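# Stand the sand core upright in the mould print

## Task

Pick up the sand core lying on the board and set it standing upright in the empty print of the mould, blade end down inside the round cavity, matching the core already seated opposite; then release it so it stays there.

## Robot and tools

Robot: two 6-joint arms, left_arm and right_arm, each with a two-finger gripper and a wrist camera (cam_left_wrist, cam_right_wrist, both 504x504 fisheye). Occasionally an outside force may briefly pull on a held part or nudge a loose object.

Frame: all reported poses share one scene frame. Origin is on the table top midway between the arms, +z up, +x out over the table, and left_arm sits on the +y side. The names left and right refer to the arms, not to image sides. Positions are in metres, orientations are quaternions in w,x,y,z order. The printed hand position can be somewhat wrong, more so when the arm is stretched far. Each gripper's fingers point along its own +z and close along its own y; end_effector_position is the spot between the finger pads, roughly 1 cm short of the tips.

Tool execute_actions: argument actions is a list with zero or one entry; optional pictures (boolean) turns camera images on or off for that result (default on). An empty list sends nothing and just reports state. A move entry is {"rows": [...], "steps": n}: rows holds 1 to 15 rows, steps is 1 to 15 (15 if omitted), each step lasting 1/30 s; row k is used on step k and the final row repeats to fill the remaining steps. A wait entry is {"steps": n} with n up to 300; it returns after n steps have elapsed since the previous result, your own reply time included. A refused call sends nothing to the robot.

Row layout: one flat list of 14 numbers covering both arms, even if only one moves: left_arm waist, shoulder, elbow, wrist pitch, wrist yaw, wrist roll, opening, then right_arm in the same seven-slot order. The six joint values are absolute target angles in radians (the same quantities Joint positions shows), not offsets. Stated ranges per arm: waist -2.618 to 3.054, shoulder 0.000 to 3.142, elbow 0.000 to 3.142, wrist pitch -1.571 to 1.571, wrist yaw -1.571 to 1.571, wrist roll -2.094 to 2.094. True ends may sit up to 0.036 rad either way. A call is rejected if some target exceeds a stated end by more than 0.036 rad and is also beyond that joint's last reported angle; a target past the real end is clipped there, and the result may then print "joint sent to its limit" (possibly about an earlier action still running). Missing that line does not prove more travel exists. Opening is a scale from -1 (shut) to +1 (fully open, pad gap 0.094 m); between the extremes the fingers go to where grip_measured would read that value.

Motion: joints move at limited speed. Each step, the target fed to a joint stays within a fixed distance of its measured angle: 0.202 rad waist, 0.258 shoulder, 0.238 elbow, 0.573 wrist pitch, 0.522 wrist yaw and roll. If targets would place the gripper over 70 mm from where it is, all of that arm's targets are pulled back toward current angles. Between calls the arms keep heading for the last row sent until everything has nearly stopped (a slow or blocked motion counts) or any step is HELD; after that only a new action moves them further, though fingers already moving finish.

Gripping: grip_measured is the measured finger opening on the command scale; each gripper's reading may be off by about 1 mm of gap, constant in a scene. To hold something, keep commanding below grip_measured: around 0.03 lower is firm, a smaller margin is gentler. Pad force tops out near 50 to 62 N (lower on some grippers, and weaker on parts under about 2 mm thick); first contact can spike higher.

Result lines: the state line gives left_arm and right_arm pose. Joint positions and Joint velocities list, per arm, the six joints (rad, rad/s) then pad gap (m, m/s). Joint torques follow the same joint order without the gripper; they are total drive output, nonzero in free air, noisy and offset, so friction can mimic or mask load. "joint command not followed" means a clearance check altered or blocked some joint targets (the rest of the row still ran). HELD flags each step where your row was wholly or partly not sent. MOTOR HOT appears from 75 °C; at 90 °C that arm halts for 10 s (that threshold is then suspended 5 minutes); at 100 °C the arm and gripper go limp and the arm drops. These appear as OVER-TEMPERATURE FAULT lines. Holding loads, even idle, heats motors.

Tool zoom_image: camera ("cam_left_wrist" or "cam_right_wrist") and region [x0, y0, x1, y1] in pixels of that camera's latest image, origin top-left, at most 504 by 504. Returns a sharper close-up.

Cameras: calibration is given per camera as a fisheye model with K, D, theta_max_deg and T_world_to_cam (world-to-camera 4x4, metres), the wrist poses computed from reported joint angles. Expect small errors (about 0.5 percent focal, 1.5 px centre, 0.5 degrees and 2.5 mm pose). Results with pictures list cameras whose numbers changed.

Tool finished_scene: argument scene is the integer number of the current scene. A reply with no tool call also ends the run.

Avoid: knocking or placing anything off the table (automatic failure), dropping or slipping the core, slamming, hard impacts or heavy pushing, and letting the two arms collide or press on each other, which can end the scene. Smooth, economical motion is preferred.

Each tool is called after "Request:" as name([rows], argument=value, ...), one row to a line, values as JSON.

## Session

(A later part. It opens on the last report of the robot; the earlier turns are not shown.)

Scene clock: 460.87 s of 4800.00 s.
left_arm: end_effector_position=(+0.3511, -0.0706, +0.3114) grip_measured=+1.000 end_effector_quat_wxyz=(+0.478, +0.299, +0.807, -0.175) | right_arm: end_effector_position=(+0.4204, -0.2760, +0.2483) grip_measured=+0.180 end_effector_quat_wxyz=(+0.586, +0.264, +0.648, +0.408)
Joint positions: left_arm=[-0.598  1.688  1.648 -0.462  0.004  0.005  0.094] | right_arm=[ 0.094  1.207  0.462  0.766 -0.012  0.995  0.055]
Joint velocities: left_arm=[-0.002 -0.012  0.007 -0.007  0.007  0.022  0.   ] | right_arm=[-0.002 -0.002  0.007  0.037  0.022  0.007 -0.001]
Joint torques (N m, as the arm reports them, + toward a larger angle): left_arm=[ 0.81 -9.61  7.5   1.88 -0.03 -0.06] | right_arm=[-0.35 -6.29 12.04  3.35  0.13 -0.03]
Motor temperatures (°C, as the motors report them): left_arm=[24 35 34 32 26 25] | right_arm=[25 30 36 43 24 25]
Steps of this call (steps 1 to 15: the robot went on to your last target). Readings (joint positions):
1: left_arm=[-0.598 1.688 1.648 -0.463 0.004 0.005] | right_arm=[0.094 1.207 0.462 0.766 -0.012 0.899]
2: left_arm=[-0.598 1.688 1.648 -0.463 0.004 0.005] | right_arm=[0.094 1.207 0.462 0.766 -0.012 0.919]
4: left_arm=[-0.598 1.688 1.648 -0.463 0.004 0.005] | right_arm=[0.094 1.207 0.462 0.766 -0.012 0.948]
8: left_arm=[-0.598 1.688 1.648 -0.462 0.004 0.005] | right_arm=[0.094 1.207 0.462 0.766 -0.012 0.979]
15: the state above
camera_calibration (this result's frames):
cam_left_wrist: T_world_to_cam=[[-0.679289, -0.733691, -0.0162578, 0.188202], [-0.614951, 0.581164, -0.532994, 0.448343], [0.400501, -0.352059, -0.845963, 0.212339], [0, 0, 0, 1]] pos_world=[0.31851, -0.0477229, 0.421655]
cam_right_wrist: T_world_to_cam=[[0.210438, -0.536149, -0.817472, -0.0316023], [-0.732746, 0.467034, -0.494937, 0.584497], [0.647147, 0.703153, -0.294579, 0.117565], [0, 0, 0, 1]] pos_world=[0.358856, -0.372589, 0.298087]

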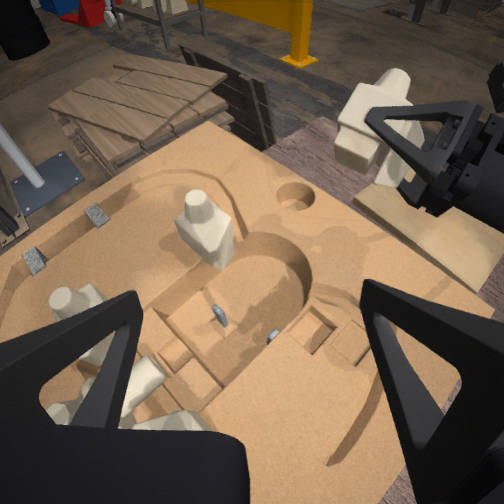

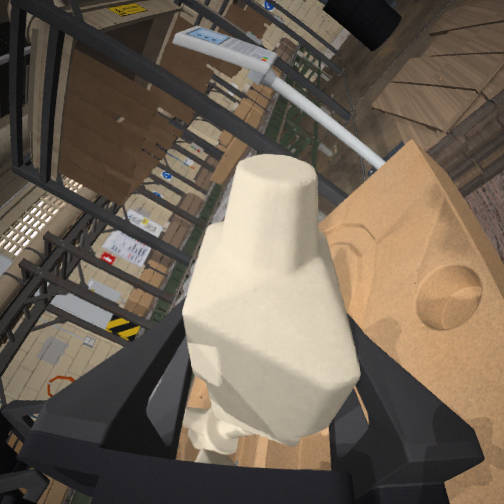

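Request:
execute_actions([
  {"rows": [[-0.59,1.69,1.66,-0.45,0,0,1,0.07,1.17,0.55,0.75,0,0.9,0.15],[-0.59,1.69,1.66,-0.45,0,0,1,0.05,1.17,0.6,0.62,0,0.8,0.15],[-0.59,1.69,1.66,-0.45,0,0,1,0.03,1.17,0.66,0.48,0,0.7,0.15],[-0.59,1.69,1.66,-0.45,0,0,1,0.01,1.17,0.72,0.34,0,0.6,0.15],[-0.59,1.69,1.66,-0.45,0,0,1,-0.01,1.17,0.78,0.2,0,0.5,0.15],[-0.59,1.69,1.66,-0.45,0,0,1,-0.03,1.17,0.84,0.06,0,0.4,0.15],[-0.59,1.69,1.66,-0.45,0,0,1,-0.05,1.17,0.9,-0.08,0,0.3,0.15],[-0.59,1.69,1.66,-0.45,0,0,1,-0.07,1.17,0.96,-0.22,0,0.2,0.15],[-0.59,1.69,1.66,-0.45,0,0,1,-0.09,1.17,1.02,-0.36,0,0.1,0.15],[-0.59,1.69,1.66,-0.45,0,0,1,-0.1,1.17,1.08,-0.5,0,0,0.15],[-0.59,1.69,1.66,-0.45,0,0,1,-0.1,1.17,1.14,-0.64,0,0,0.15],[-0.59,1.69,1.66,-0.45,0,0,1,-0.1,1.17,1.2,-0.78,0,0,0.15],[-0.59,1.69,1.66,-0.45,0,0,1,-0.1,1.17,1.25,-0.92,0,0,0.15],[-0.59,1.69,1.66,-0.45,0,0,1,-0.1,1.17,1.28,-1.06,0,0,0.15],[-0.59,1.69,1.66,-0.45,0,0,1,-0.1,1.17,1.3,-1.3,0,0,0.15]], "steps": 15},
], pictures=false)

Request:
execute_actions([
  {"steps": 20},
])

Scene clock: 497.93 s of 4800.00 s.
left_arm: end_effector_position=(+0.3511, -0.0706, +0.3114) grip_measured=+1.000 end_effector_quat_wxyz=(+0.478, +0.299, +0.807, -0.175) | right_arm: end_effector_position=(+0.4078, -0.3542, +0.2862) grip_measured=+0.182 end_effector_quat_wxyz=(+0.461, +0.051, +0.885, +0.034)
Joint positions: left_arm=[-0.598  1.688  1.648 -0.462  0.004  0.005  0.094] | right_arm=[-0.098  1.206  1.22  -0.625  0.003  0.133  0.056]
Joint velocities: left_arm=[ 0.007 -0.012  0.007  0.066 -0.022  0.022  0.   ] | right_arm=[ 0.022 -0.071  1.16  -3.143 -0.066 -0.842  0.   ]
Joint torques (N m, as the arm reports them, + toward a larger angle): left_arm=[ 0.81 -9.6   7.51  1.88 -0.03 -0.06] | right_arm=[-0.11 -6.26  9.42  2.16  0.09 -0.1 ]
Motor temperatures (°C, as the motors report them): left_arm=[24 36 35 33 26 25] | right_arm=[25 29 39 47 24 25]
Steps of this call (steps 1 to 15: the robot went on to your last target; steps 16 to 90: nothing new was sent; then 33.57 s passed at rest; steps 91 to 105: all 15 steps of this action). Readings (joint positions):
91: left_arm=[-0.598 1.688 1.648 -0.462 0.004 0.005] | right_arm=[0.092 1.207 0.468 0.753 -0.012 0.987]
92: left_arm=[-0.598 1.688 1.648 -0.462 0.004 0.005] | right_arm=[0.086 1.207 0.488 0.713 -0.013 0.958]
94: left_arm=[-0.598 1.688 1.648 -0.462 0.004 0.005] | right_arm=[0.059 1.207 0.567 0.564 -0.014 0.859]
98: left_arm=[-0.598 1.688 1.648 -0.462 0.004 0.005] | right_arm=[-0.025 1.207 0.811 0.164 -0.013 0.564]
105: the state above

Scene clock: 498.60 s of 4800.00 s.
left_arm: end_effector_position=(+0.3511, -0.0706, +0.3114) grip_measured=+1.000 end_effector_quat_wxyz=(+0.478, +0.299, +0.807, -0.175) | right_arm: end_effector_position=(+0.2768, -0.3566, +0.2085) grip_measured=+0.182 end_effector_quat_wxyz=(+0.165, -0.004, +0.986, +0.001)
Joint positions: left_arm=[-0.598  1.688  1.648 -0.462  0.004  0.005  0.094] | right_arm=[-0.098  1.192  1.273 -1.32   0.003  0.01   0.056]
Joint velocities: left_arm=[-0.002 -0.012  0.007 -0.007  0.007  0.007  0.   ] | right_arm=[-0.027 -0.007  0.007 -0.007 -0.007 -0.022 -0.   ]
Joint torques (N m, as the arm reports them, + toward a larger angle): left_arm=[ 0.78 -9.59  7.5   1.88 -0.03 -0.06] | right_arm=[-0.19 -4.25 10.21  1.54  0.   -0.13]
Motor temperatures (°C, as the motors report them): left_arm=[24 36 35 33 26 25] | right_arm=[25 29 39 47 24 25]
Steps of this call (steps 1 to 20: the robot went on to your last target). Readings (joint positions):
1: left_arm=[-0.598 1.688 1.648 -0.462 0.004 0.005] | right_arm=[-0.098 1.202 1.249 -0.721 0.003 0.110]
2: left_arm=[-0.598 1.688 1.648 -0.462 0.004 0.005] | right_arm=[-0.098 1.197 1.265 -0.807 0.003 0.093]
4: left_arm=[-0.598 1.688 1.648 -0.462 0.004 0.005] | right_arm=[-0.098 1.192 1.273 -0.976 0.003 0.065]
8: left_arm=[-0.598 1.688 1.648 -0.462 0.004 0.005] | right_arm=[-0.098 1.192 1.273 -1.225 0.003 0.031]
20: the state above
camera_calibration (this result's frames):
cam_left_wrist: T_world_to_cam=[[-0.679289, -0.733691, -0.0162578, 0.188202], [-0.614951, 0.581164, -0.532994, 0.448343], [0.400501, -0.352059, -0.845963, 0.212339], [0, 0, 0, 1]] pos_world=[0.31851, -0.0477229, 0.421655]
cam_right_wrist: T_world_to_cam=[[0.0612672, -0.996484, -0.0571567, -0.358461], [-0.939471, -0.0769129, 0.333885, 0.187616], [-0.337107, 0.0332409, -0.940879, 0.423739], [0, 0, 0, 1]] pos_world=[0.341067, -0.356856, 0.315557]

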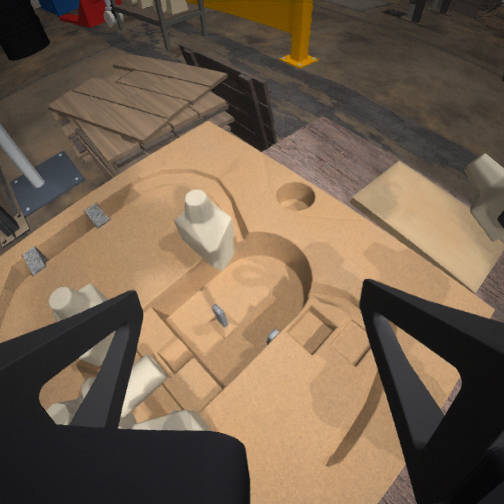

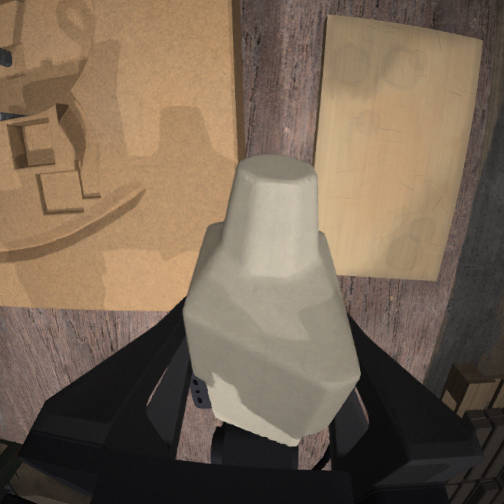

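Request:
execute_actions([
  {"rows": [[-0.59,1.69,1.66,-0.45,0,0,1,-0.12,1.18,1.29,-1.24,0,0,0.15],[-0.59,1.69,1.66,-0.45,0,0,1,-0.15,1.19,1.28,-1.16,0,0,0.15],[-0.59,1.69,1.66,-0.45,0,0,1,-0.18,1.2,1.27,-1.07,-0.04,0,0.15],[-0.59,1.69,1.66,-0.45,0,0,1,-0.21,1.21,1.26,-0.98,-0.09,0,0.15],[-0.59,1.69,1.66,-0.45,0,0,1,-0.24,1.22,1.25,-0.89,-0.14,0,0.15],[-0.59,1.69,1.66,-0.45,0,0,1,-0.27,1.235,1.24,-0.8,-0.19,0,0.15],[-0.59,1.69,1.66,-0.45,0,0,1,-0.3,1.25,1.23,-0.71,-0.25,0,0.15],[-0.59,1.69,1.66,-0.45,0,0,1,-0.33,1.265,1.22,-0.62,-0.31,0,0.15],[-0.59,1.69,1.66,-0.45,0,0,1,-0.36,1.28,1.21,-0.53,-0.37,0,0.15],[-0.59,1.69,1.66,-0.45,0,0,1,-0.39,1.3,1.2,-0.44,-0.43,0,0.15],[-0.59,1.69,1.66,-0.45,0,0,1,-0.42,1.32,1.18,-0.35,-0.49,0,0.15],[-0.59,1.69,1.66,-0.45,0,0,1,-0.45,1.34,1.16,-0.26,-0.55,0,0.15],[-0.59,1.69,1.66,-0.45,0,0,1,-0.48,1.36,1.14,-0.17,-0.61,0,0.15],[-0.59,1.69,1.66,-0.45,0,0,1,-0.5,1.38,1.12,-0.08,-0.67,0,0.15],[-0.59,1.69,1.66,-0.45,0,0,1,-0.52,1.4,1.1,0.01,-0.73,0,0.15]], "steps": 15},
], pictures=false)

Request:
execute_actions([
  {"rows": [[-0.59,1.69,1.66,-0.45,0,0,1,-0.53,1.42,1.08,0.1,-0.79,0,0.15],[-0.59,1.69,1.66,-0.45,0,0,1,-0.54,1.44,1.06,0.19,-0.85,0,0.15],[-0.59,1.69,1.66,-0.45,0,0,1,-0.54,1.46,1.04,0.28,-0.91,0,0.15],[-0.59,1.69,1.66,-0.45,0,0,1,-0.54,1.48,1.02,0.37,-0.97,0,0.15],[-0.59,1.69,1.66,-0.45,0,0,1,-0.54,1.5,1.0,0.46,-1.03,0,0.15],[-0.59,1.69,1.66,-0.45,0,0,1,-0.54,1.52,0.98,0.55,-1.09,0,0.15],[-0.59,1.69,1.66,-0.45,0,0,1,-0.54,1.54,0.96,0.63,-1.15,0,0.15],[-0.59,1.69,1.66,-0.45,0,0,1,-0.54,1.56,0.94,0.7,-1.21,0,0.15],[-0.59,1.69,1.66,-0.45,0,0,1,-0.54,1.58,0.92,0.76,-1.27,0,0.15],[-0.59,1.69,1.66,-0.45,0,0,1,-0.54,1.6,0.9,0.81,-1.33,0,0.15],[-0.59,1.69,1.66,-0.45,0,0,1,-0.54,1.62,0.88,0.85,-1.39,0,0.15],[-0.59,1.69,1.66,-0.45,0,0,1,-0.54,1.64,0.87,0.88,-1.44,0,0.15],[-0.59,1.69,1.66,-0.45,0,0,1,-0.54,1.66,0.86,0.91,-1.49,0,0.15],[-0.59,1.69,1.66,-0.45,0,0,1,-0.54,1.68,0.85,0.94,-1.53,0,0.15],[-0.59,1.69,1.66,-0.45,0,0,1,-0.54,1.7,0.84,0.96,-1.56,0,0.15]], "steps": 15},
], pictures=false)

Request:
execute_actions([
  {"rows": [[-0.59,1.69,1.66,-0.45,0,0,1,-0.54,1.71,0.835,0.98,-1.56,0,0.15],[-0.59,1.69,1.66,-0.45,0,0,1,-0.54,1.72,0.83,1.0,-1.56,0,0.15],[-0.59,1.69,1.66,-0.45,0,0,1,-0.54,1.73,0.82,1.02,-1.56,0,0.15],[-0.59,1.69,1.66,-0.45,0,0,1,-0.54,1.74,0.815,1.03,-1.56,0,0.15],[-0.59,1.69,1.66,-0.45,0,0,1,-0.54,1.75,0.81,1.04,-1.56,0,0.15],[-0.59,1.69,1.66,-0.45,0,0,1,-0.54,1.76,0.8,1.05,-1.56,0,0.15],[-0.59,1.69,1.66,-0.45,0,0,1,-0.54,1.77,0.795,1.06,-1.56,0,0.15],[-0.59,1.69,1.66,-0.45,0,0,1,-0.54,1.78,0.79,1.07,-1.56,0,0.15],[-0.59,1.69,1.66,-0.45,0,0,1,-0.54,1.79,0.785,1.08,-1.56,0,0.15],[-0.59,1.69,1.66,-0.45,0,0,1,-0.54,1.8,0.78,1.09,-1.56,0,0.15],[-0.59,1.69,1.66,-0.45,0,0,1,-0.54,1.81,0.775,1.09,-1.56,0,0.15]], "steps": 15},
], pictures=false)

Request:
execute_actions([
  {"steps": 15},
])

Scene clock: 605.50 s of 4800.00 s.
left_arm: end_effector_position=(+0.3511, -0.0706, +0.3114) grip_measured=+1.000 end_effector_quat_wxyz=(+0.478, +0.299, +0.807, -0.175) | right_arm: end_effector_position=(+0.4395, -0.4252, +0.2376) grip_measured=+0.181 end_effector_quat_wxyz=(+0.460, +0.056, +0.876, +0.130)
Joint positions: left_arm=[-0.598  1.688  1.648 -0.462  0.004  0.005  0.094] | right_arm=[-0.472  1.371  1.13  -0.413 -0.469  0.007  0.056]
Joint velocities: left_arm=[ 0.002  0.007 -0.002  0.022  0.022 -0.037  0.   ] | right_arm=[-0.75   0.608 -0.613  2.601 -1.56  -0.022 -0.   ]
Joint torques (N m, as the arm reports them, + toward a larger angle): left_arm=[ 0.79 -9.61  7.48  1.88 -0.02 -0.06] | right_arm=[-0.17 -5.95  9.33  2.48 -0.4  -0.11]
Motor temperatures (°C, as the motors report them): left_arm=[24 37 36 34 26 25] | right_arm=[25 28 39 35 24 25]
Steps of this call (steps 1 to 15: the robot went on to your last target; steps 16 to 90: nothing new was sent; then 103.40 s passed at rest; steps 91 to 105: all 15 steps of this action). Readings (joint positions):
91: left_arm=[-0.598 1.688 1.648 -0.462 0.004 0.005] | right_arm=[-0.100 1.192 1.273 -1.319 0.002 0.008]
92: left_arm=[-0.598 1.688 1.648 -0.462 0.004 0.005] | right_arm=[-0.107 1.192 1.273 -1.309 -0.001 0.007]
94: left_arm=[-0.598 1.688 1.648 -0.462 0.004 0.005] | right_arm=[-0.149 1.192 1.266 -1.249 -0.023 0.007]
98: left_arm=[-0.598 1.688 1.648 -0.462 0.004 0.005] | right_arm=[-0.270 1.226 1.234 -1.003 -0.133 0.007]
105: the state above

Scene clock: 606.00 s of 4800.00 s.
left_arm: end_effector_position=(+0.3511, -0.0706, +0.3114) grip_measured=+1.000 end_effector_quat_wxyz=(+0.478, +0.299, +0.807, -0.175) | right_arm: end_effector_position=(+0.4437, -0.3559, +0.2355) grip_measured=+0.181 end_effector_quat_wxyz=(+0.615, -0.283, +0.656, +0.333)
Joint positions: left_arm=[-0.598  1.688  1.648 -0.462  0.004  0.005  0.094] | right_arm=[-0.542  1.667  0.856  0.727 -1.328  0.007  0.055]
Joint velocities: left_arm=[-0.022 -0.002 -0.012 -0.081 -0.007 -0.051  0.   ] | right_arm=[-0.012  0.545 -0.305  1.326 -1.575  0.066 -0.   ]
Joint torques (N m, as the arm reports them, + toward a larger angle): left_arm=[ 0.79 -9.59  7.5   1.88 -0.03 -0.06] | right_arm=[ 0.14 -7.05  7.75  2.17 -0.03 -0.11]
Motor temperatures (°C, as the motors report them): left_arm=[24 37 36 34 26 25] | right_arm=[25 28 39 35 24 25]
Steps of this call (steps 1 to 15: all 15 steps of this action). Readings (joint positions):
1: left_arm=[-0.598 1.688 1.648 -0.462 0.004 0.005] | right_arm=[-0.496 1.393 1.109 -0.326 -0.519 0.007]
2: left_arm=[-0.598 1.688 1.648 -0.462 0.004 0.005] | right_arm=[-0.515 1.415 1.088 -0.239 -0.570 0.007]
4: left_arm=[-0.598 1.688 1.648 -0.462 0.004 0.005] | right_arm=[-0.537 1.458 1.046 -0.067 -0.673 0.007]
8: left_arm=[-0.598 1.688 1.648 -0.462 0.004 0.005] | right_arm=[-0.542 1.540 0.965 0.278 -0.908 0.007]
15: the state above

Scene clock: 606.50 s of 4800.00 s.
left_arm: end_effector_position=(+0.3511, -0.0706, +0.3114) grip_measured=+1.000 end_effector_quat_wxyz=(+0.478, +0.299, +0.807, -0.175) | right_arm: end_effector_position=(+0.4135, -0.3366, +0.1930) grip_measured=+0.181 end_effector_quat_wxyz=(+0.596, -0.369, +0.603, +0.380)
Joint positions: left_arm=[-0.598  1.688  1.648 -0.462  0.004  0.005  0.094] | right_arm=[-0.542  1.814  0.774  1.029 -1.541  0.007  0.055]
Joint velocities: left_arm=[ 0.017  0.012 -0.017  0.022 -0.007 -0.037  0.   ] | right_arm=[-0.002  0.051 -0.027  0.125 -0.11  -0.066  0.   ]
Joint torques (N m, as the arm reports them, + toward a larger angle): left_arm=[ 0.79 -9.61  7.51  1.88 -0.03 -0.06] | right_arm=[ 0.23 -8.17  6.64  2.13 -0.11 -0.12]
Motor temperatures (°C, as the motors report them): left_arm=[24 37 36 34 26 25] | right_arm=[25 28 39 35 24 25]
Steps of this call (steps 1 to 15: all 15 steps of this action). Readings (joint positions):
1: left_arm=[-0.598 1.688 1.648 -0.462 0.004 0.005] | right_arm=[-0.542 1.685 0.846 0.767 -1.373 0.007]
2: left_arm=[-0.598 1.688 1.648 -0.462 0.004 0.005] | right_arm=[-0.542 1.702 0.837 0.802 -1.410 0.007]
4: left_arm=[-0.598 1.688 1.648 -0.462 0.004 0.005] | right_arm=[-0.542 1.729 0.821 0.863 -1.460 0.007]
8: left_arm=[-0.598 1.688 1.648 -0.462 0.004 0.005] | right_arm=[-0.542 1.765 0.798 0.953 -1.513 0.007]
15: the state above

Scene clock: 607.00 s of 4800.00 s.
left_arm: end_effector_position=(+0.3511, -0.0706, +0.3114) grip_measured=+1.000 end_effector_quat_wxyz=(+0.478, +0.299, +0.807, -0.175) | right_arm: end_effector_position=(+0.4122, -0.3360, +0.1945) grip_measured=+0.181 end_effector_quat_wxyz=(+0.600, -0.378, +0.597, +0.375)
Joint positions: left_arm=[-0.598  1.688  1.648 -0.462  0.004  0.005  0.094] | right_arm=[-0.542  1.815  0.773  1.056 -1.548  0.007  0.055]
Joint velocities: left_arm=[ 0.002 -0.002 -0.002 -0.037 -0.066 -0.007  0.   ] | right_arm=[ 0.002 -0.002  0.002  0.007 -0.022  0.095  0.   ]
Joint torques (N m, as the arm reports them, + toward a larger angle): left_arm=[ 0.81 -9.6   7.5   1.87 -0.03 -0.06] | right_arm=[ 0.12 -7.75  6.68  2.   -0.07 -0.12]
Motor temperatures (°C, as the motors report them): left_arm=[24 37 36 34 26 25] | right_arm=[25 28 39 35 24 25]
Steps of this call (steps 1 to 15: the robot went on to your last target). Readings (joint positions):
1: left_arm=[-0.598 1.688 1.648 -0.462 0.004 0.005] | right_arm=[-0.542 1.815 0.773 1.032 -1.542 0.007]
2: left_arm=[-0.598 1.688 1.648 -0.462 0.004 0.005] | right_arm=[-0.542 1.815 0.773 1.036 -1.543 0.007]
4: left_arm=[-0.598 1.688 1.648 -0.462 0.004 0.005] | right_arm=[-0.542 1.815 0.773 1.044 -1.544 0.007]
8: left_arm=[-0.598 1.688 1.648 -0.462 0.004 0.005] | right_arm=[-0.542 1.815 0.773 1.052 -1.547 0.007]
15: the state above
camera_calibration (this result's frames):
cam_left_wrist: T_world_to_cam=[[-0.679289, -0.733691, -0.0162578, 0.188202], [-0.614951, 0.581164, -0.532994, 0.448343], [0.400501, -0.352059, -0.845963, 0.212339], [0, 0, 0, 1]] pos_world=[0.31851, -0.0477229, 0.421655]
cam_right_wrist: T_world_to_cam=[[0.929091, -0.367906, 0.0378676, -0.512045], [-0.202694, -0.592148, -0.779921, 0.060922], [0.309361, 0.716942, -0.624732, 0.357248], [0, 0, 0, 1]] pos_world=[0.377566, -0.408436, 0.290088]

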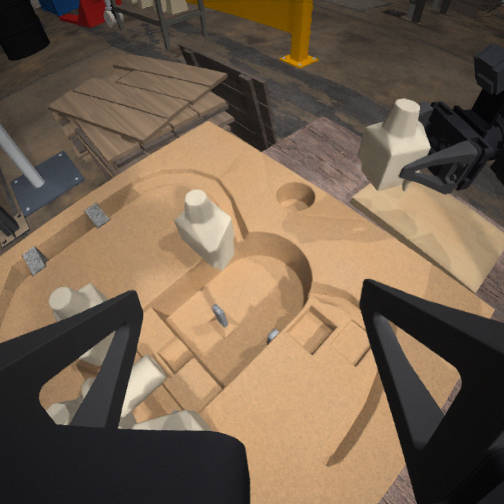

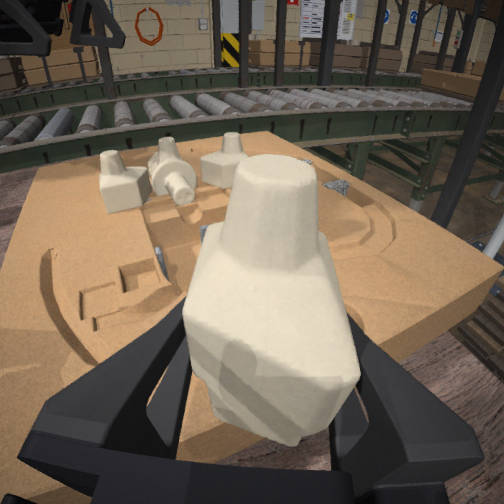

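Request:
execute_actions([
  {"rows": [[-0.59,1.69,1.66,-0.45,0,0,1,-0.535,1.82,0.772,1.11,-1.56,0,0.15],[-0.59,1.69,1.66,-0.45,0,0,1,-0.53,1.83,0.769,1.13,-1.56,0,0.15],[-0.59,1.69,1.66,-0.45,0,0,1,-0.526,1.84,0.766,1.15,-1.56,0,0.15],[-0.59,1.69,1.66,-0.45,0,0,1,-0.526,1.85,0.763,1.165,-1.56,0,0.15],[-0.59,1.69,1.66,-0.45,0,0,1,-0.526,1.86,0.76,1.18,-1.56,0,0.15],[-0.59,1.69,1.66,-0.45,0,0,1,-0.526,1.87,0.757,1.19,-1.56,0,0.15],[-0.59,1.69,1.66,-0.45,0,0,1,-0.526,1.88,0.754,1.2,-1.56,0,0.15],[-0.59,1.69,1.66,-0.45,0,0,1,-0.526,1.89,0.75,1.21,-1.56,0,0.15],[-0.59,1.69,1.66,-0.45,0,0,1,-0.526,1.9,0.746,1.22,-1.56,0,0.15],[-0.59,1.69,1.66,-0.45,0,0,1,-0.526,1.91,0.742,1.225,-1.56,0,0.15],[-0.59,1.69,1.66,-0.45,0,0,1,-0.526,1.92,0.738,1.23,-1.56,0,0.15]], "steps": 15},
], pictures=false)

Request:
execute_actions([
  {"steps": 12},
])

Request:
zoom_image(camera="cam_left_wrist", region=[320, 100, 480, 260])

Request:
zoom_image(camera="cam_right_wrist", region=[130, 280, 430, 480])

Scene clock: 632.77 s of 4800.00 s.
left_arm: end_effector_position=(+0.3511, -0.0706, +0.3114) grip_measured=+1.000 end_effector_quat_wxyz=(+0.478, +0.299, +0.807, -0.175) | right_arm: end_effector_position=(+0.4114, -0.3334, +0.1600) grip_measured=+0.181 end_effector_quat_wxyz=(+0.593, -0.373, +0.601, +0.385)
Joint positions: left_arm=[-0.598  1.688  1.648 -0.462  0.004  0.005  0.094] | right_arm=[-0.536  1.927  0.737  1.175 -1.55   0.007  0.055]
Joint velocities: left_arm=[ 0.007 -0.017 -0.007 -0.022  0.051 -0.022  0.   ] | right_arm=[-0.002  0.037 -0.061 -0.007 -0.037 -0.051 -0.001]
Joint torques (N m, as the arm reports them, + toward a larger angle): left_arm=[ 0.79 -9.6   7.5   1.88 -0.03 -0.06] | right_arm=[ 0.83 -8.36  5.88  2.17 -0.07 -0.14]
Motor temperatures (°C, as the motors report them): left_arm=[24 37 36 35 26 25] | right_arm=[25 30 36 36 24 25]
Steps of this call (steps 1 to 15: the robot went on to your last target; steps 16 to 90: nothing new was sent; then 22.27 s passed at rest; steps 91 to 105: all 15 steps of this action). Readings (joint positions):
91: left_arm=[-0.598 1.688 1.648 -0.462 0.004 0.005] | right_arm=[-0.542 1.815 0.773 1.059 -1.549 0.007]
92: left_arm=[-0.598 1.688 1.648 -0.462 0.004 0.005] | right_arm=[-0.542 1.817 0.773 1.066 -1.549 0.007]
94: left_arm=[-0.598 1.688 1.648 -0.462 0.004 0.005] | right_arm=[-0.540 1.827 0.773 1.090 -1.550 0.007]
98: left_arm=[-0.598 1.688 1.648 -0.462 0.004 0.005] | right_arm=[-0.536 1.867 0.765 1.138 -1.550 0.007]
105: the state above

Scene clock: 633.17 s of 4800.00 s.
left_arm: end_effector_position=(+0.3511, -0.0706, +0.3114) grip_measured=+1.000 end_effector_quat_wxyz=(+0.478, +0.299, +0.807, -0.175) | right_arm: end_effector_position=(+0.4113, -0.3333, +0.1613) grip_measured=+0.181 end_effector_quat_wxyz=(+0.597, -0.379, +0.597, +0.380)
Joint positions: left_arm=[-0.598  1.688  1.648 -0.462  0.004  0.005  0.094] | right_arm=[-0.536  1.927  0.737  1.195 -1.55   0.007  0.055]
Joint velocities: left_arm=[ 0.022 -0.002 -0.007  0.066 -0.081 -0.007  0.   ] | right_arm=[ 0.007 -0.017 -0.012 -0.022 -0.037  0.007  0.001]
Joint torques (N m, as the arm reports them, + toward a larger angle): left_arm=[ 0.79 -9.6   7.49  1.88 -0.03 -0.06] | right_arm=[ 0.85 -8.3   5.7   2.   -0.07 -0.15]
Motor temperatures (°C, as the motors report them): left_arm=[24 37 36 35 26 25] | right_arm=[25 30 36 36 24 25]
Steps of this call (steps 1 to 12: the robot went on to your last target). Readings (joint positions):
1: left_arm=[-0.598 1.688 1.648 -0.462 0.004 0.005] | right_arm=[-0.536 1.927 0.737 1.177 -1.550 0.007]
2: left_arm=[-0.598 1.688 1.648 -0.462 0.004 0.005] | right_arm=[-0.536 1.927 0.737 1.181 -1.550 0.007]
4: left_arm=[-0.598 1.688 1.648 -0.462 0.004 0.005] | right_arm=[-0.536 1.927 0.737 1.188 -1.550 0.007]
8: left_arm=[-0.598 1.688 1.648 -0.462 0.004 0.005] | right_arm=[-0.536 1.927 0.737 1.193 -1.550 0.007]
12: the state above
camera_calibration (this result's frames):
cam_left_wrist: T_world_to_cam=[[-0.679289, -0.733691, -0.0162578, 0.188202], [-0.614951, 0.581164, -0.532994, 0.448343], [0.400501, -0.352059, -0.845963, 0.212339], [0, 0, 0, 1]] pos_world=[0.31851, -0.0477229, 0.421655]
cam_right_wrist: T_world_to_cam=[[0.932395, -0.360206, 0.0298698, -0.506484], [-0.203437, -0.591308, -0.780364, 0.037112], [0.298754, 0.721531, -0.624612, 0.340799], [0, 0, 0, 1]] pos_world=[0.377978, -0.40639, 0.256956]

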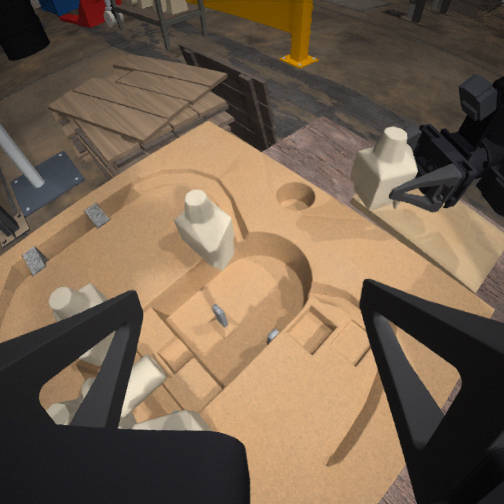

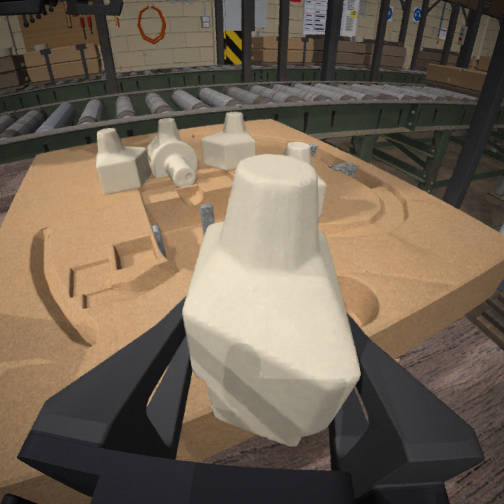

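Region (320, 100, 480, 260) of cam_left_wrist's 504x504 image, scaled by 3.150, with more detail than that image has.

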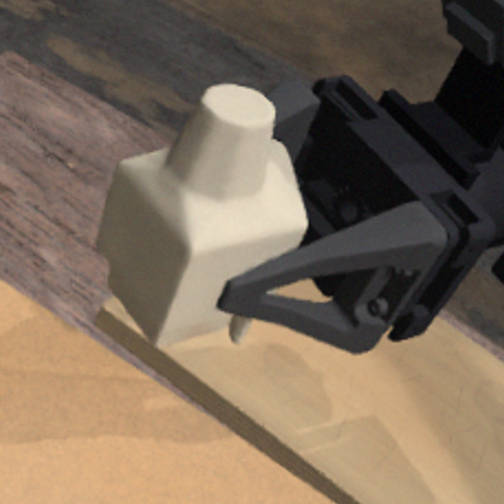

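Region (130, 280, 430, 480) of cam_right_wrist's 504x504 image, scaled by 1.680, with more detail than that image has.

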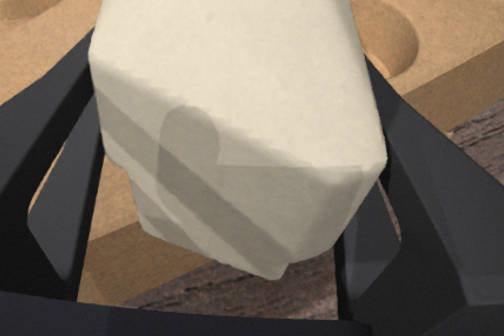

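Request:
execute_actions([
  {"rows": [[-0.59,1.69,1.66,-0.45,0,0,1,-0.526,1.927,0.736,1.245,-1.56,0,0.15],[-0.59,1.69,1.66,-0.45,0,0,1,-0.526,1.934,0.734,1.26,-1.56,0,0.15],[-0.59,1.69,1.66,-0.45,0,0,1,-0.526,1.941,0.732,1.27,-1.56,0,0.15],[-0.59,1.69,1.66,-0.45,0,0,1,-0.526,1.948,0.73,1.28,-1.56,0,0.15],[-0.59,1.69,1.66,-0.45,0,0,1,-0.526,1.955,0.728,1.29,-1.56,0,0.15],[-0.59,1.69,1.66,-0.45,0,0,1,-0.526,1.962,0.727,1.297,-1.56,0,0.15],[-0.59,1.69,1.66,-0.45,0,0,1,-0.526,1.969,0.726,1.304,-1.56,0,0.15],[-0.59,1.69,1.66,-0.45,0,0,1,-0.526,1.976,0.724,1.31,-1.56,0,0.15],[-0.59,1.69,1.66,-0.45,0,0,1,-0.526,1.983,0.723,1.315,-1.56,0,0.15],[-0.59,1.69,1.66,-0.45,0,0,1,-0.526,1.99,0.722,1.32,-1.56,0,0.15]], "steps": 15},
], pictures=false)

Request:
execute_actions([
  {"steps": 10},
])

Request:
zoom_image(camera="cam_left_wrist", region=[320, 110, 460, 250])

Request:
zoom_image(camera="cam_right_wrist", region=[130, 280, 430, 480])

Scene clock: 672.40 s of 4800.00 s.
left_arm: end_effector_position=(+0.3511, -0.0706, +0.3114) grip_measured=+1.000 end_effector_quat_wxyz=(+0.478, +0.299, +0.807, -0.175) | right_arm: end_effector_position=(+0.4109, -0.3331, +0.1437) grip_measured=+0.181 end_effector_quat_wxyz=(+0.597, -0.379, +0.597, +0.380)
Joint positions: left_arm=[-0.598  1.688  1.648 -0.462  0.004  0.005  0.094] | right_arm=[-0.536  1.993  0.724  1.274 -1.551  0.007  0.055]
Joint velocities: left_arm=[-0.007 -0.007  0.002  0.037 -0.037  0.007  0.   ] | right_arm=[-0.002  0.002 -0.007  0.066  0.037 -0.066  0.001]
Joint torques (N m, as the arm reports them, + toward a larger angle): left_arm=[ 0.78 -9.58  7.51  1.88 -0.03 -0.06] | right_arm=[ 0.94 -8.21  4.88  2.07 -0.08 -0.13]
Motor temperatures (°C, as the motors report them): left_arm=[24 38 36 35 26 25] | right_arm=[25 32 35 36 24 25]
Steps of this call (steps 1 to 30: the robot went on to your last target; steps 31 to 90: nothing new was sent; then 35.73 s passed at rest; steps 91 to 105: all 15 steps of this action). Readings (joint positions):
91: left_arm=[-0.598 1.688 1.648 -0.462 0.004 0.005] | right_arm=[-0.536 1.927 0.737 1.198 -1.550 0.007]
92: left_arm=[-0.598 1.688 1.648 -0.462 0.004 0.005] | right_arm=[-0.536 1.927 0.737 1.203 -1.550 0.007]
94: left_arm=[-0.598 1.688 1.648 -0.462 0.004 0.005] | right_arm=[-0.536 1.931 0.737 1.219 -1.550 0.007]
98: left_arm=[-0.598 1.688 1.648 -0.462 0.004 0.005] | right_arm=[-0.536 1.959 0.737 1.251 -1.551 0.007]
105: the state above

Scene clock: 672.73 s of 4800.00 s.
left_arm: end_effector_position=(+0.3511, -0.0706, +0.3114) grip_measured=+1.000 end_effector_quat_wxyz=(+0.478, +0.299, +0.807, -0.175) | right_arm: end_effector_position=(+0.4109, -0.3331, +0.1446) grip_measured=+0.181 end_effector_quat_wxyz=(+0.599, -0.382, +0.595, +0.376)
Joint positions: left_arm=[-0.598  1.688  1.648 -0.462  0.004  0.005  0.094] | right_arm=[-0.536  1.993  0.724  1.286 -1.551  0.007  0.055]
Joint velocities: left_arm=[-0.007 -0.007 -0.007 -0.022  0.022  0.066  0.   ] | right_arm=[-0.027 -0.007 -0.007 -0.037 -0.007 -0.007  0.   ]
Joint torques (N m, as the arm reports them, + toward a larger angle): left_arm=[ 0.77 -9.59  7.5   1.88 -0.03 -0.06] | right_arm=[ 0.78 -8.27  5.    2.   -0.05 -0.12]
Motor temperatures (°C, as the motors report them): left_arm=[24 38 36 35 26 25] | right_arm=[25 32 35 36 24 25]
Steps of this call (steps 1 to 10: the robot went on to your last target). Readings (joint positions):
1: left_arm=[-0.598 1.688 1.648 -0.462 0.004 0.005] | right_arm=[-0.536 1.993 0.724 1.276 -1.551 0.007]
2: left_arm=[-0.598 1.688 1.648 -0.462 0.004 0.005] | right_arm=[-0.536 1.993 0.724 1.279 -1.551 0.007]
4: left_arm=[-0.598 1.688 1.648 -0.462 0.004 0.005] | right_arm=[-0.536 1.993 0.724 1.282 -1.551 0.007]
8: left_arm=[-0.598 1.688 1.648 -0.462 0.004 0.005] | right_arm=[-0.536 1.993 0.724 1.285 -1.551 0.007]
10: the state above
camera_calibration (this result's frames):
cam_left_wrist: T_world_to_cam=[[-0.679289, -0.733691, -0.0162578, 0.188202], [-0.614951, 0.581164, -0.532994, 0.448343], [0.400501, -0.352059, -0.845963, 0.212339], [0, 0, 0, 1]] pos_world=[0.31851, -0.0477229, 0.421655]
cam_right_wrist: T_world_to_cam=[[0.93216, -0.359684, 0.041292, -0.506861], [-0.195057, -0.595018, -0.779684, 0.0192969], [0.30501, 0.718736, -0.624811, 0.326856], [0, 0, 0, 1]] pos_world=[0.376545, -0.405751, 0.240198]

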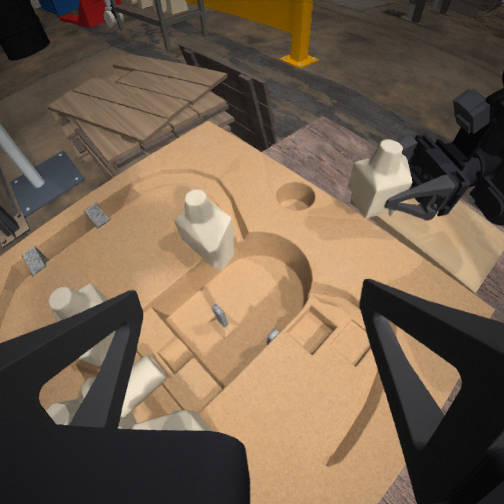

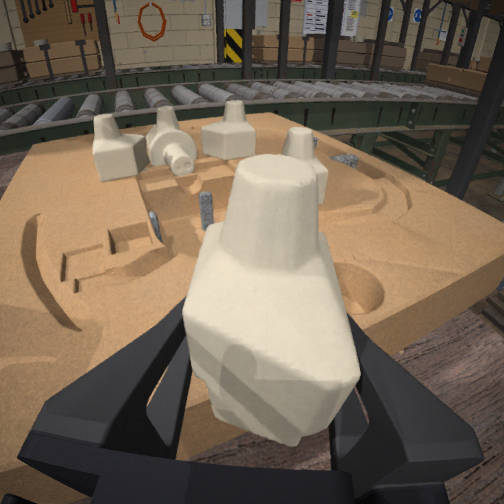

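Region (320, 110, 460, 250) of cam_left_wrist's 504x504 image, scaled by 3.600, with more detail than that image has.

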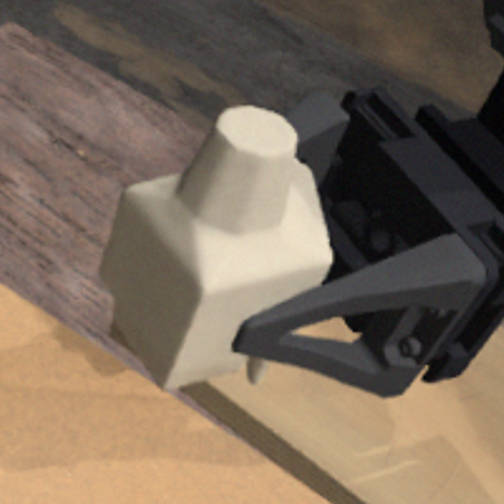

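Region (130, 280, 430, 480) of cam_right_wrist's 504x504 image, scaled by 1.680, with more detail than that image has.

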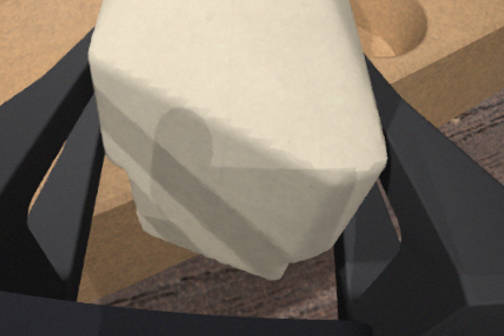

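Request:
execute_actions([
  {"rows": [[-0.59,1.69,1.66,-0.45,0,0,1,-0.526,1.995,0.721,1.325,-1.56,0,0.15],[-0.59,1.69,1.66,-0.45,0,0,1,-0.526,2.0,0.72,1.33,-1.56,0,0.15],[-0.59,1.69,1.66,-0.45,0,0,1,-0.526,2.004,0.719,1.335,-1.56,0,0.15],[-0.59,1.69,1.66,-0.45,0,0,1,-0.526,2.008,0.718,1.34,-1.56,0,0.15],[-0.59,1.69,1.66,-0.45,0,0,1,-0.526,2.012,0.717,1.343,-1.56,0,0.15],[-0.59,1.69,1.66,-0.45,0,0,1,-0.526,2.016,0.716,1.346,-1.56,0,0.15],[-0.59,1.69,1.66,-0.45,0,0,1,-0.526,2.02,0.716,1.349,-1.56,0,0.15],[-0.59,1.69,1.66,-0.45,0,0,1,-0.526,2.024,0.716,1.35,-1.56,0,0.15],[-0.59,1.69,1.66,-0.45,0,0,1,-0.526,2.028,0.716,1.35,-1.56,0,0.15]], "steps": 15},
], pictures=false)

Request:
execute_actions([
  {"steps": 8},
])

Request:
zoom_image(camera="cam_left_wrist", region=[320, 110, 460, 250])

Request:
zoom_image(camera="cam_right_wrist", region=[130, 280, 430, 480])

Scene clock: 706.27 s of 4800.00 s.
left_arm: end_effector_position=(+0.3511, -0.0706, +0.3114) grip_measured=+1.000 end_effector_quat_wxyz=(+0.478, +0.299, +0.807, -0.175) | right_arm: end_effector_position=(+0.4115, -0.3334, +0.1355) grip_measured=+0.181 end_effector_quat_wxyz=(+0.597, -0.380, +0.596, +0.379)
Joint positions: left_arm=[-0.598  1.688  1.648 -0.462  0.004  0.005  0.094] | right_arm=[-0.536  2.029  0.724  1.313 -1.551  0.007  0.055]
Joint velocities: left_arm=[ 0.012 -0.007 -0.012 -0.066 -0.037 -0.022  0.   ] | right_arm=[ 0.007  0.002 -0.012  0.022 -0.022 -0.037 -0.001]
Joint torques (N m, as the arm reports them, + toward a larger angle): left_arm=[ 0.78 -9.62  7.49  1.88 -0.02 -0.06] | right_arm=[ 0.88 -8.25  4.09  1.96 -0.04 -0.1 ]
Motor temperatures (°C, as the motors report them): left_arm=[24 38 36 36 26 25] | right_arm=[25 32 34 36 24 25]
Steps of this call (steps 1 to 30: the robot went on to your last target; steps 31 to 90: nothing new was sent; then 30.03 s passed at rest; steps 91 to 105: all 15 steps of this action). Readings (joint positions):
91: left_arm=[-0.598 1.688 1.648 -0.462 0.004 0.005] | right_arm=[-0.536 1.993 0.724 1.288 -1.551 0.007]
92: left_arm=[-0.598 1.688 1.648 -0.462 0.004 0.005] | right_arm=[-0.536 1.993 0.724 1.289 -1.551 0.007]
94: left_arm=[-0.598 1.688 1.648 -0.462 0.004 0.005] | right_arm=[-0.536 1.994 0.724 1.295 -1.551 0.007]
98: left_arm=[-0.598 1.688 1.648 -0.462 0.004 0.005] | right_arm=[-0.536 2.012 0.724 1.309 -1.551 0.007]
105: the state above

Scene clock: 706.53 s of 4800.00 s.
left_arm: end_effector_position=(+0.3511, -0.0706, +0.3114) grip_measured=+1.000 end_effector_quat_wxyz=(+0.478, +0.299, +0.807, -0.175) | right_arm: end_effector_position=(+0.4115, -0.3334, +0.1357) grip_measured=+0.181 end_effector_quat_wxyz=(+0.598, -0.381, +0.596, +0.378)
Joint positions: left_arm=[-0.598  1.688  1.648 -0.462  0.004  0.005  0.094] | right_arm=[-0.536  2.029  0.724  1.316 -1.551  0.007  0.055]
Joint velocities: left_arm=[-0.012 -0.012 -0.012  0.007 -0.022 -0.051  0.   ] | right_arm=[-0.002 -0.022 -0.007 -0.037 -0.037  0.007  0.001]
Joint torques (N m, as the arm reports them, + toward a larger angle): left_arm=[ 0.8  -9.6   7.49  1.88 -0.03 -0.06] | right_arm=[ 0.82 -8.21  4.12  1.99 -0.02 -0.12]
Motor temperatures (°C, as the motors report them): left_arm=[24 38 36 36 26 25] | right_arm=[25 32 34 36 24 25]
Steps of this call (steps 1 to 8: the robot went on to your last target). Readings (joint positions):
1: left_arm=[-0.598 1.688 1.648 -0.462 0.004 0.005] | right_arm=[-0.536 2.029 0.724 1.314 -1.551 0.007]
2: left_arm=[-0.598 1.688 1.648 -0.462 0.004 0.005] | right_arm=[-0.536 2.029 0.724 1.315 -1.551 0.007]
4: left_arm=[-0.598 1.688 1.648 -0.462 0.004 0.005] | right_arm=[-0.536 2.029 0.724 1.316 -1.551 0.007]
8: the state above
camera_calibration (this result's frames):
cam_left_wrist: T_world_to_cam=[[-0.679289, -0.733691, -0.0162578, 0.188202], [-0.614951, 0.581164, -0.532994, 0.448343], [0.400501, -0.352059, -0.845963, 0.212339], [0, 0, 0, 1]] pos_world=[0.31851, -0.0477229, 0.421655]
cam_right_wrist: T_world_to_cam=[[0.932473, -0.359407, 0.0363427, -0.506522], [-0.198365, -0.593524, -0.779988, 0.0142643], [0.301903, 0.720108, -0.624739, 0.323068], [0, 0, 0, 1]] pos_world=[0.377613, -0.406225, 0.231367]

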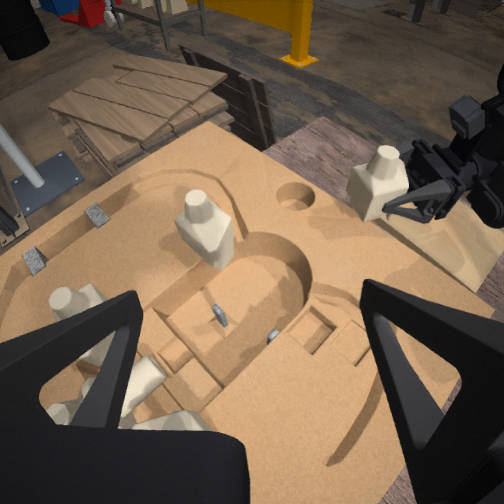

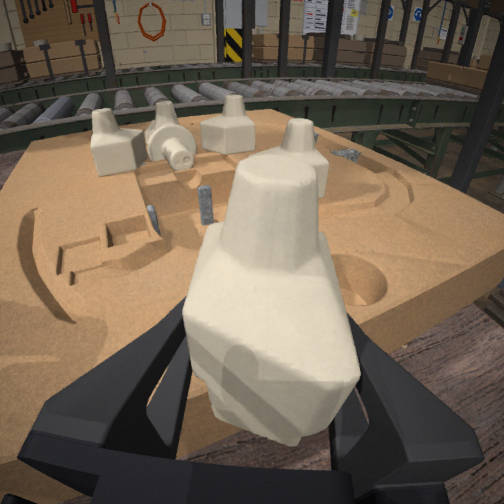

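Region (320, 110, 460, 250) of cam_left_wrist's 504x504 image, scaled by 3.600, with more detail than that image has.

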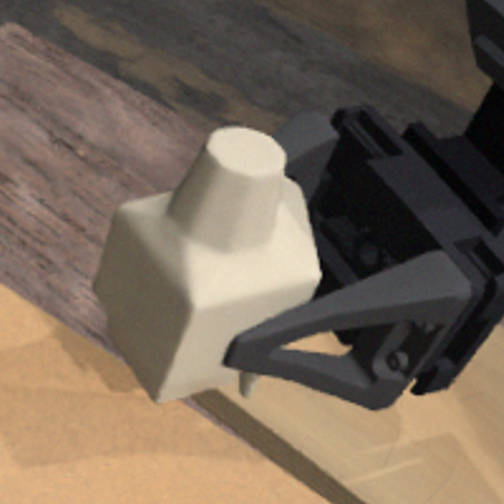

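Region (130, 280, 430, 480) of cam_right_wrist's 504x504 image, scaled by 1.680, with more detail than that image has.

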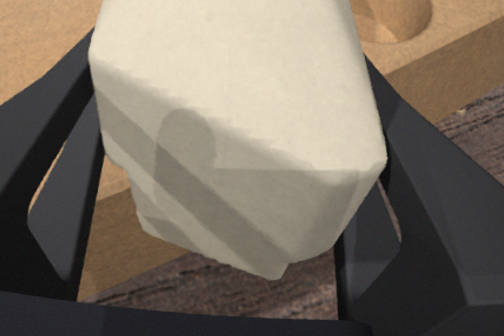

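Request:
execute_actions([
  {"rows": [[-0.59,1.69,1.66,-0.45,0,0,1,-0.522,2.028,0.716,1.35,-1.56,0,0.15],[-0.59,1.69,1.66,-0.45,0,0,1,-0.518,2.028,0.716,1.35,-1.56,0,0.15],[-0.59,1.69,1.66,-0.45,0,0,1,-0.514,2.028,0.716,1.35,-1.56,0,0.15],[-0.59,1.69,1.66,-0.45,0,0,1,-0.51,2.028,0.716,1.35,-1.56,0,0.15],[-0.59,1.69,1.66,-0.45,0,0,1,-0.506,2.028,0.716,1.35,-1.56,0,0.15],[-0.59,1.69,1.66,-0.45,0,0,1,-0.506,2.032,0.716,1.355,-1.56,0,0.15],[-0.59,1.69,1.66,-0.45,0,0,1,-0.506,2.036,0.716,1.36,-1.56,0,0.15],[-0.59,1.69,1.66,-0.45,0,0,1,-0.506,2.04,0.716,1.364,-1.56,0,0.15],[-0.59,1.69,1.66,-0.45,0,0,1,-0.506,2.044,0.716,1.368,-1.56,0,0.15],[-0.59,1.69,1.66,-0.45,0,0,1,-0.506,2.048,0.716,1.37,-1.56,0,0.15],[-0.59,1.69,1.66,-0.45,0,0,1,-0.506,2.052,0.716,1.372,-1.56,0,0.15]], "steps": 15},
], pictures=false)

Request:
execute_actions([
  {"steps": 8},
])

Request:
zoom_image(camera="cam_left_wrist", region=[320, 110, 460, 250])

Request:
zoom_image(camera="cam_right_wrist", region=[130, 280, 430, 480])

Scene clock: 738.83 s of 4800.00 s.
left_arm: end_effector_position=(+0.3511, -0.0706, +0.3114) grip_measured=+1.000 end_effector_quat_wxyz=(+0.478, +0.299, +0.807, -0.175) | right_arm: end_effector_position=(+0.4110, -0.3250, +0.1301) grip_measured=+0.181 end_effector_quat_wxyz=(+0.593, -0.386, +0.592, +0.386)
Joint positions: left_arm=[-0.598  1.688  1.648 -0.462  0.004  0.005  0.094] | right_arm=[-0.513  2.051  0.724  1.335 -1.552  0.007  0.055]
Joint velocities: left_arm=[-0.002  0.002 -0.007 -0.007 -0.007  0.022  0.   ] | right_arm=[ 0.012  0.046 -0.002 -0.007  0.066 -0.022  0.001]
Joint torques (N m, as the arm reports them, + toward a larger angle): left_arm=[ 0.8  -9.6   7.48  1.88 -0.03 -0.06] | right_arm=[ 0.7  -8.44  3.97  2.03 -0.03 -0.12]
Motor temperatures (°C, as the motors report them): left_arm=[24 38 36 36 26 25] | right_arm=[25 33 33 36 24 25]
Steps of this call (steps 1 to 15: the robot went on to your last target; steps 16 to 90: nothing new was sent; then 28.80 s passed at rest; steps 91 to 105: all 15 steps of this action). Readings (joint positions):
91: left_arm=[-0.598 1.688 1.648 -0.462 0.004 0.005] | right_arm=[-0.536 2.029 0.724 1.317 -1.551 0.007]
92: left_arm=[-0.598 1.688 1.648 -0.462 0.004 0.005] | right_arm=[-0.535 2.029 0.724 1.317 -1.551 0.007]
94: left_arm=[-0.598 1.688 1.648 -0.462 0.004 0.005] | right_arm=[-0.530 2.029 0.724 1.317 -1.551 0.007]
98: left_arm=[-0.598 1.688 1.648 -0.462 0.004 0.005] | right_arm=[-0.515 2.029 0.724 1.321 -1.551 0.007]
105: the state above

Scene clock: 739.10 s of 4800.00 s.
left_arm: end_effector_position=(+0.3511, -0.0706, +0.3114) grip_measured=+1.000 end_effector_quat_wxyz=(+0.478, +0.299, +0.807, -0.175) | right_arm: end_effector_position=(+0.4110, -0.3250, +0.1299) grip_measured=+0.181 end_effector_quat_wxyz=(+0.593, -0.387, +0.592, +0.385)
Joint positions: left_arm=[-0.598  1.688  1.648 -0.462  0.004  0.005  0.094] | right_arm=[-0.513  2.052  0.724  1.338 -1.552  0.007  0.055]
Joint velocities: left_arm=[ 0.012  0.002 -0.012 -0.037  0.007  0.037  0.   ] | right_arm=[ 0.002  0.012 -0.007 -0.037 -0.095 -0.007 -0.   ]
Joint torques (N m, as the arm reports them, + toward a larger angle): left_arm=[ 0.77 -9.58  7.51  1.88 -0.02 -0.06] | right_arm=[ 0.6  -8.2   4.02  2.   -0.05 -0.13]
Motor temperatures (°C, as the motors report them): left_arm=[24 38 36 36 26 25] | right_arm=[25 33 33 36 24 25]
Steps of this call (steps 1 to 8: the robot went on to your last target). Readings (joint positions):
1: left_arm=[-0.598 1.688 1.648 -0.462 0.004 0.005] | right_arm=[-0.513 2.052 0.724 1.335 -1.552 0.007]
2: left_arm=[-0.598 1.688 1.648 -0.462 0.004 0.005] | right_arm=[-0.513 2.052 0.724 1.335 -1.552 0.007]
4: left_arm=[-0.598 1.688 1.648 -0.462 0.004 0.005] | right_arm=[-0.513 2.052 0.724 1.337 -1.552 0.007]
8: the state above
camera_calibration (this result's frames):
cam_left_wrist: T_world_to_cam=[[-0.679289, -0.733691, -0.0162578, 0.188202], [-0.614951, 0.581164, -0.532994, 0.448343], [0.400501, -0.352059, -0.845963, 0.212339], [0, 0, 0, 1]] pos_world=[0.31851, -0.0477229, 0.421655]
cam_right_wrist: T_world_to_cam=[[0.940517, -0.337998, 0.0344388, -0.498931], [-0.186103, -0.597337, -0.780099, 0.00835202], [0.284243, 0.727287, -0.624708, 0.323144], [0, 0, 0, 1]] pos_world=[0.378956, -0.398667, 0.225569]

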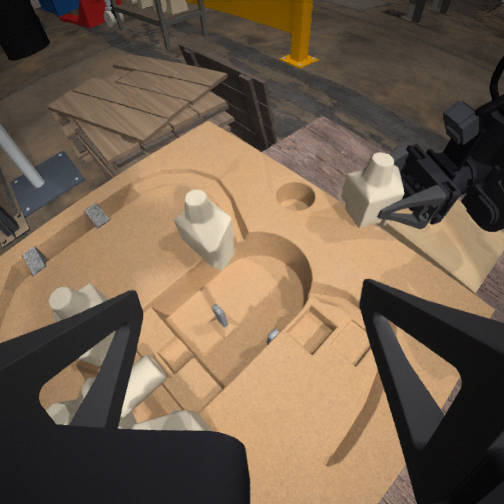

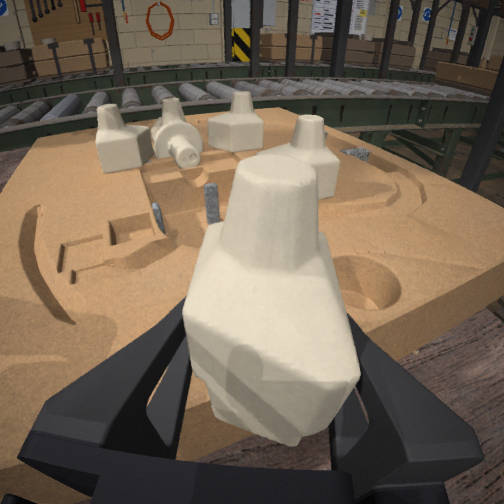

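Region (320, 110, 460, 250) of cam_left_wrist's 504x504 image, scaled by 3.600, with more detail than that image has.

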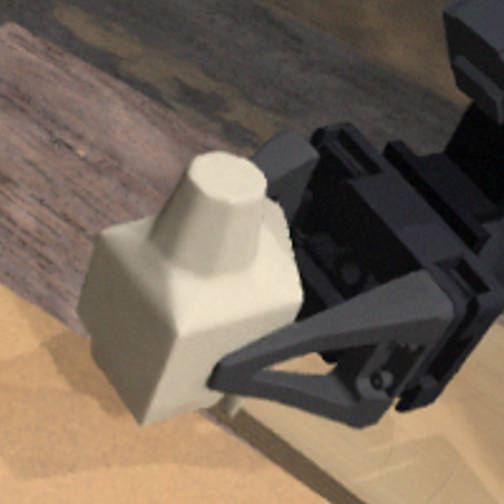

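Region (130, 280, 430, 480) of cam_right_wrist's 504x504 image, scaled by 1.680, with more detail than that image has.

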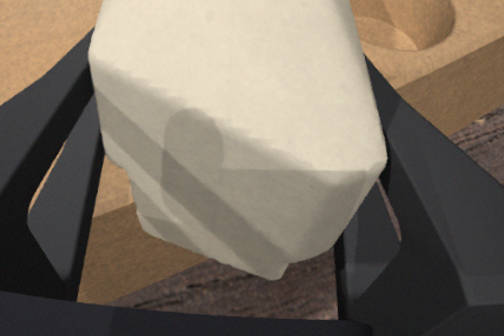

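Request:
execute_actions([
  {"rows": [[-0.59,1.69,1.66,-0.45,0,0,1,-0.506,2.056,0.716,1.376,-1.56,0,0.15],[-0.59,1.69,1.66,-0.45,0,0,1,-0.506,2.06,0.716,1.38,-1.56,0,0.15],[-0.59,1.69,1.66,-0.45,0,0,1,-0.506,2.063,0.716,1.383,-1.56,0,0.15],[-0.59,1.69,1.66,-0.45,0,0,1,-0.506,2.066,0.716,1.386,-1.56,0,0.15],[-0.59,1.69,1.66,-0.45,0,0,1,-0.506,2.069,0.716,1.389,-1.56,0,0.15],[-0.59,1.69,1.66,-0.45,0,0,1,-0.506,2.072,0.716,1.392,-1.56,0,0.15],[-0.59,1.69,1.66,-0.45,0,0,1,-0.506,2.075,0.716,1.395,-1.56,0,0.15],[-0.59,1.69,1.66,-0.45,0,0,1,-0.506,2.078,0.716,1.398,-1.56,0,0.15],[-0.59,1.69,1.66,-0.45,0,0,1,-0.506,2.081,0.716,1.4,-1.56,0,0.15],[-0.59,1.69,1.66,-0.45,0,0,1,-0.506,2.084,0.716,1.402,-1.56,0,0.15]], "steps": 15},
], pictures=false)

Request:
execute_actions([
  {"steps": 6},
], pictures=false)

Scene clock: 758.17 s of 4800.00 s.
left_arm: end_effector_position=(+0.3511, -0.0706, +0.3114) grip_measured=+1.000 end_effector_quat_wxyz=(+0.478, +0.299, +0.807, -0.175) | right_arm: end_effector_position=(+0.4112, -0.3251, +0.1220) grip_measured=+0.181 end_effector_quat_wxyz=(+0.592, -0.385, +0.593, +0.387)
Joint positions: left_arm=[-0.598  1.688  1.648 -0.462  0.004  0.005  0.094] | right_arm=[-0.513  2.084  0.724  1.364 -1.552  0.007  0.055]
Joint velocities: left_arm=[-0.002  0.007 -0.007  0.066  0.022 -0.037  0.   ] | right_arm=[-0.002 -0.002 -0.017  0.007  0.066 -0.007 -0.   ]
Joint torques (N m, as the arm reports them, + toward a larger angle): left_arm=[ 0.8  -9.61  7.5   1.88 -0.03 -0.06] | right_arm=[ 0.68 -8.28  3.75  1.98 -0.04 -0.11]
Motor temperatures (°C, as the motors report them): left_arm=[24 39 36 36 26 25] | right_arm=[25 33 33 36 24 25]
Steps of this call (steps 1 to 15: the robot went on to your last target; steps 16 to 90: nothing new was sent; then 15.57 s passed at rest; steps 91 to 105: all 15 steps of this action). Readings (joint positions):
91: left_arm=[-0.598 1.688 1.648 -0.462 0.004 0.005] | right_arm=[-0.513 2.052 0.724 1.340 -1.552 0.007]
92: left_arm=[-0.598 1.688 1.648 -0.462 0.004 0.005] | right_arm=[-0.513 2.052 0.724 1.341 -1.552 0.007]
94: left_arm=[-0.598 1.688 1.648 -0.462 0.004 0.005] | right_arm=[-0.513 2.054 0.724 1.345 -1.552 0.007]
98: left_arm=[-0.598 1.688 1.648 -0.462 0.004 0.005] | right_arm=[-0.513 2.068 0.724 1.356 -1.552 0.007]
105: the state above

Scene clock: 758.37 s of 4800.00 s.
left_arm: end_effector_position=(+0.3511, -0.0706, +0.3114) grip_measured=+1.000 end_effector_quat_wxyz=(+0.478, +0.299, +0.807, -0.175) | right_arm: end_effector_position=(+0.4112, -0.3251, +0.1223) grip_measured=+0.181 end_effector_quat_wxyz=(+0.593, -0.387, +0.592, +0.386)
Joint positions: left_arm=[-0.598  1.688  1.648 -0.462  0.004  0.005  0.094] | right_arm=[-0.513  2.084  0.724  1.368 -1.552  0.007  0.055]
Joint velocities: left_arm=[ 0.007  0.007  0.002  0.022 -0.081 -0.007  0.   ] | right_arm=[-0.012 -0.007 -0.017  0.066 -0.037  0.051 -0.001]
Joint torques (N m, as the arm reports them, + toward a larger angle): left_arm=[ 0.8  -9.6   7.51  1.88 -0.03 -0.06] | right_arm=[ 0.57 -8.39  3.86  2.01 -0.05 -0.13]
Motor temperatures (°C, as the motors report them): left_arm=[24 39 36 36 26 25] | right_arm=[25 33 33 36 24 25]
Steps of this call (steps 1 to 6: the robot went on to your last target). Readings (joint positions):
1: left_arm=[-0.598 1.688 1.648 -0.462 0.004 0.005] | right_arm=[-0.513 2.084 0.724 1.365 -1.552 0.007]
2: left_arm=[-0.598 1.688 1.648 -0.462 0.004 0.005] | right_arm=[-0.513 2.084 0.724 1.366 -1.552 0.007]
4: left_arm=[-0.598 1.688 1.648 -0.462 0.004 0.005] | right_arm=[-0.513 2.084 0.724 1.367 -1.552 0.007]
6: the state above


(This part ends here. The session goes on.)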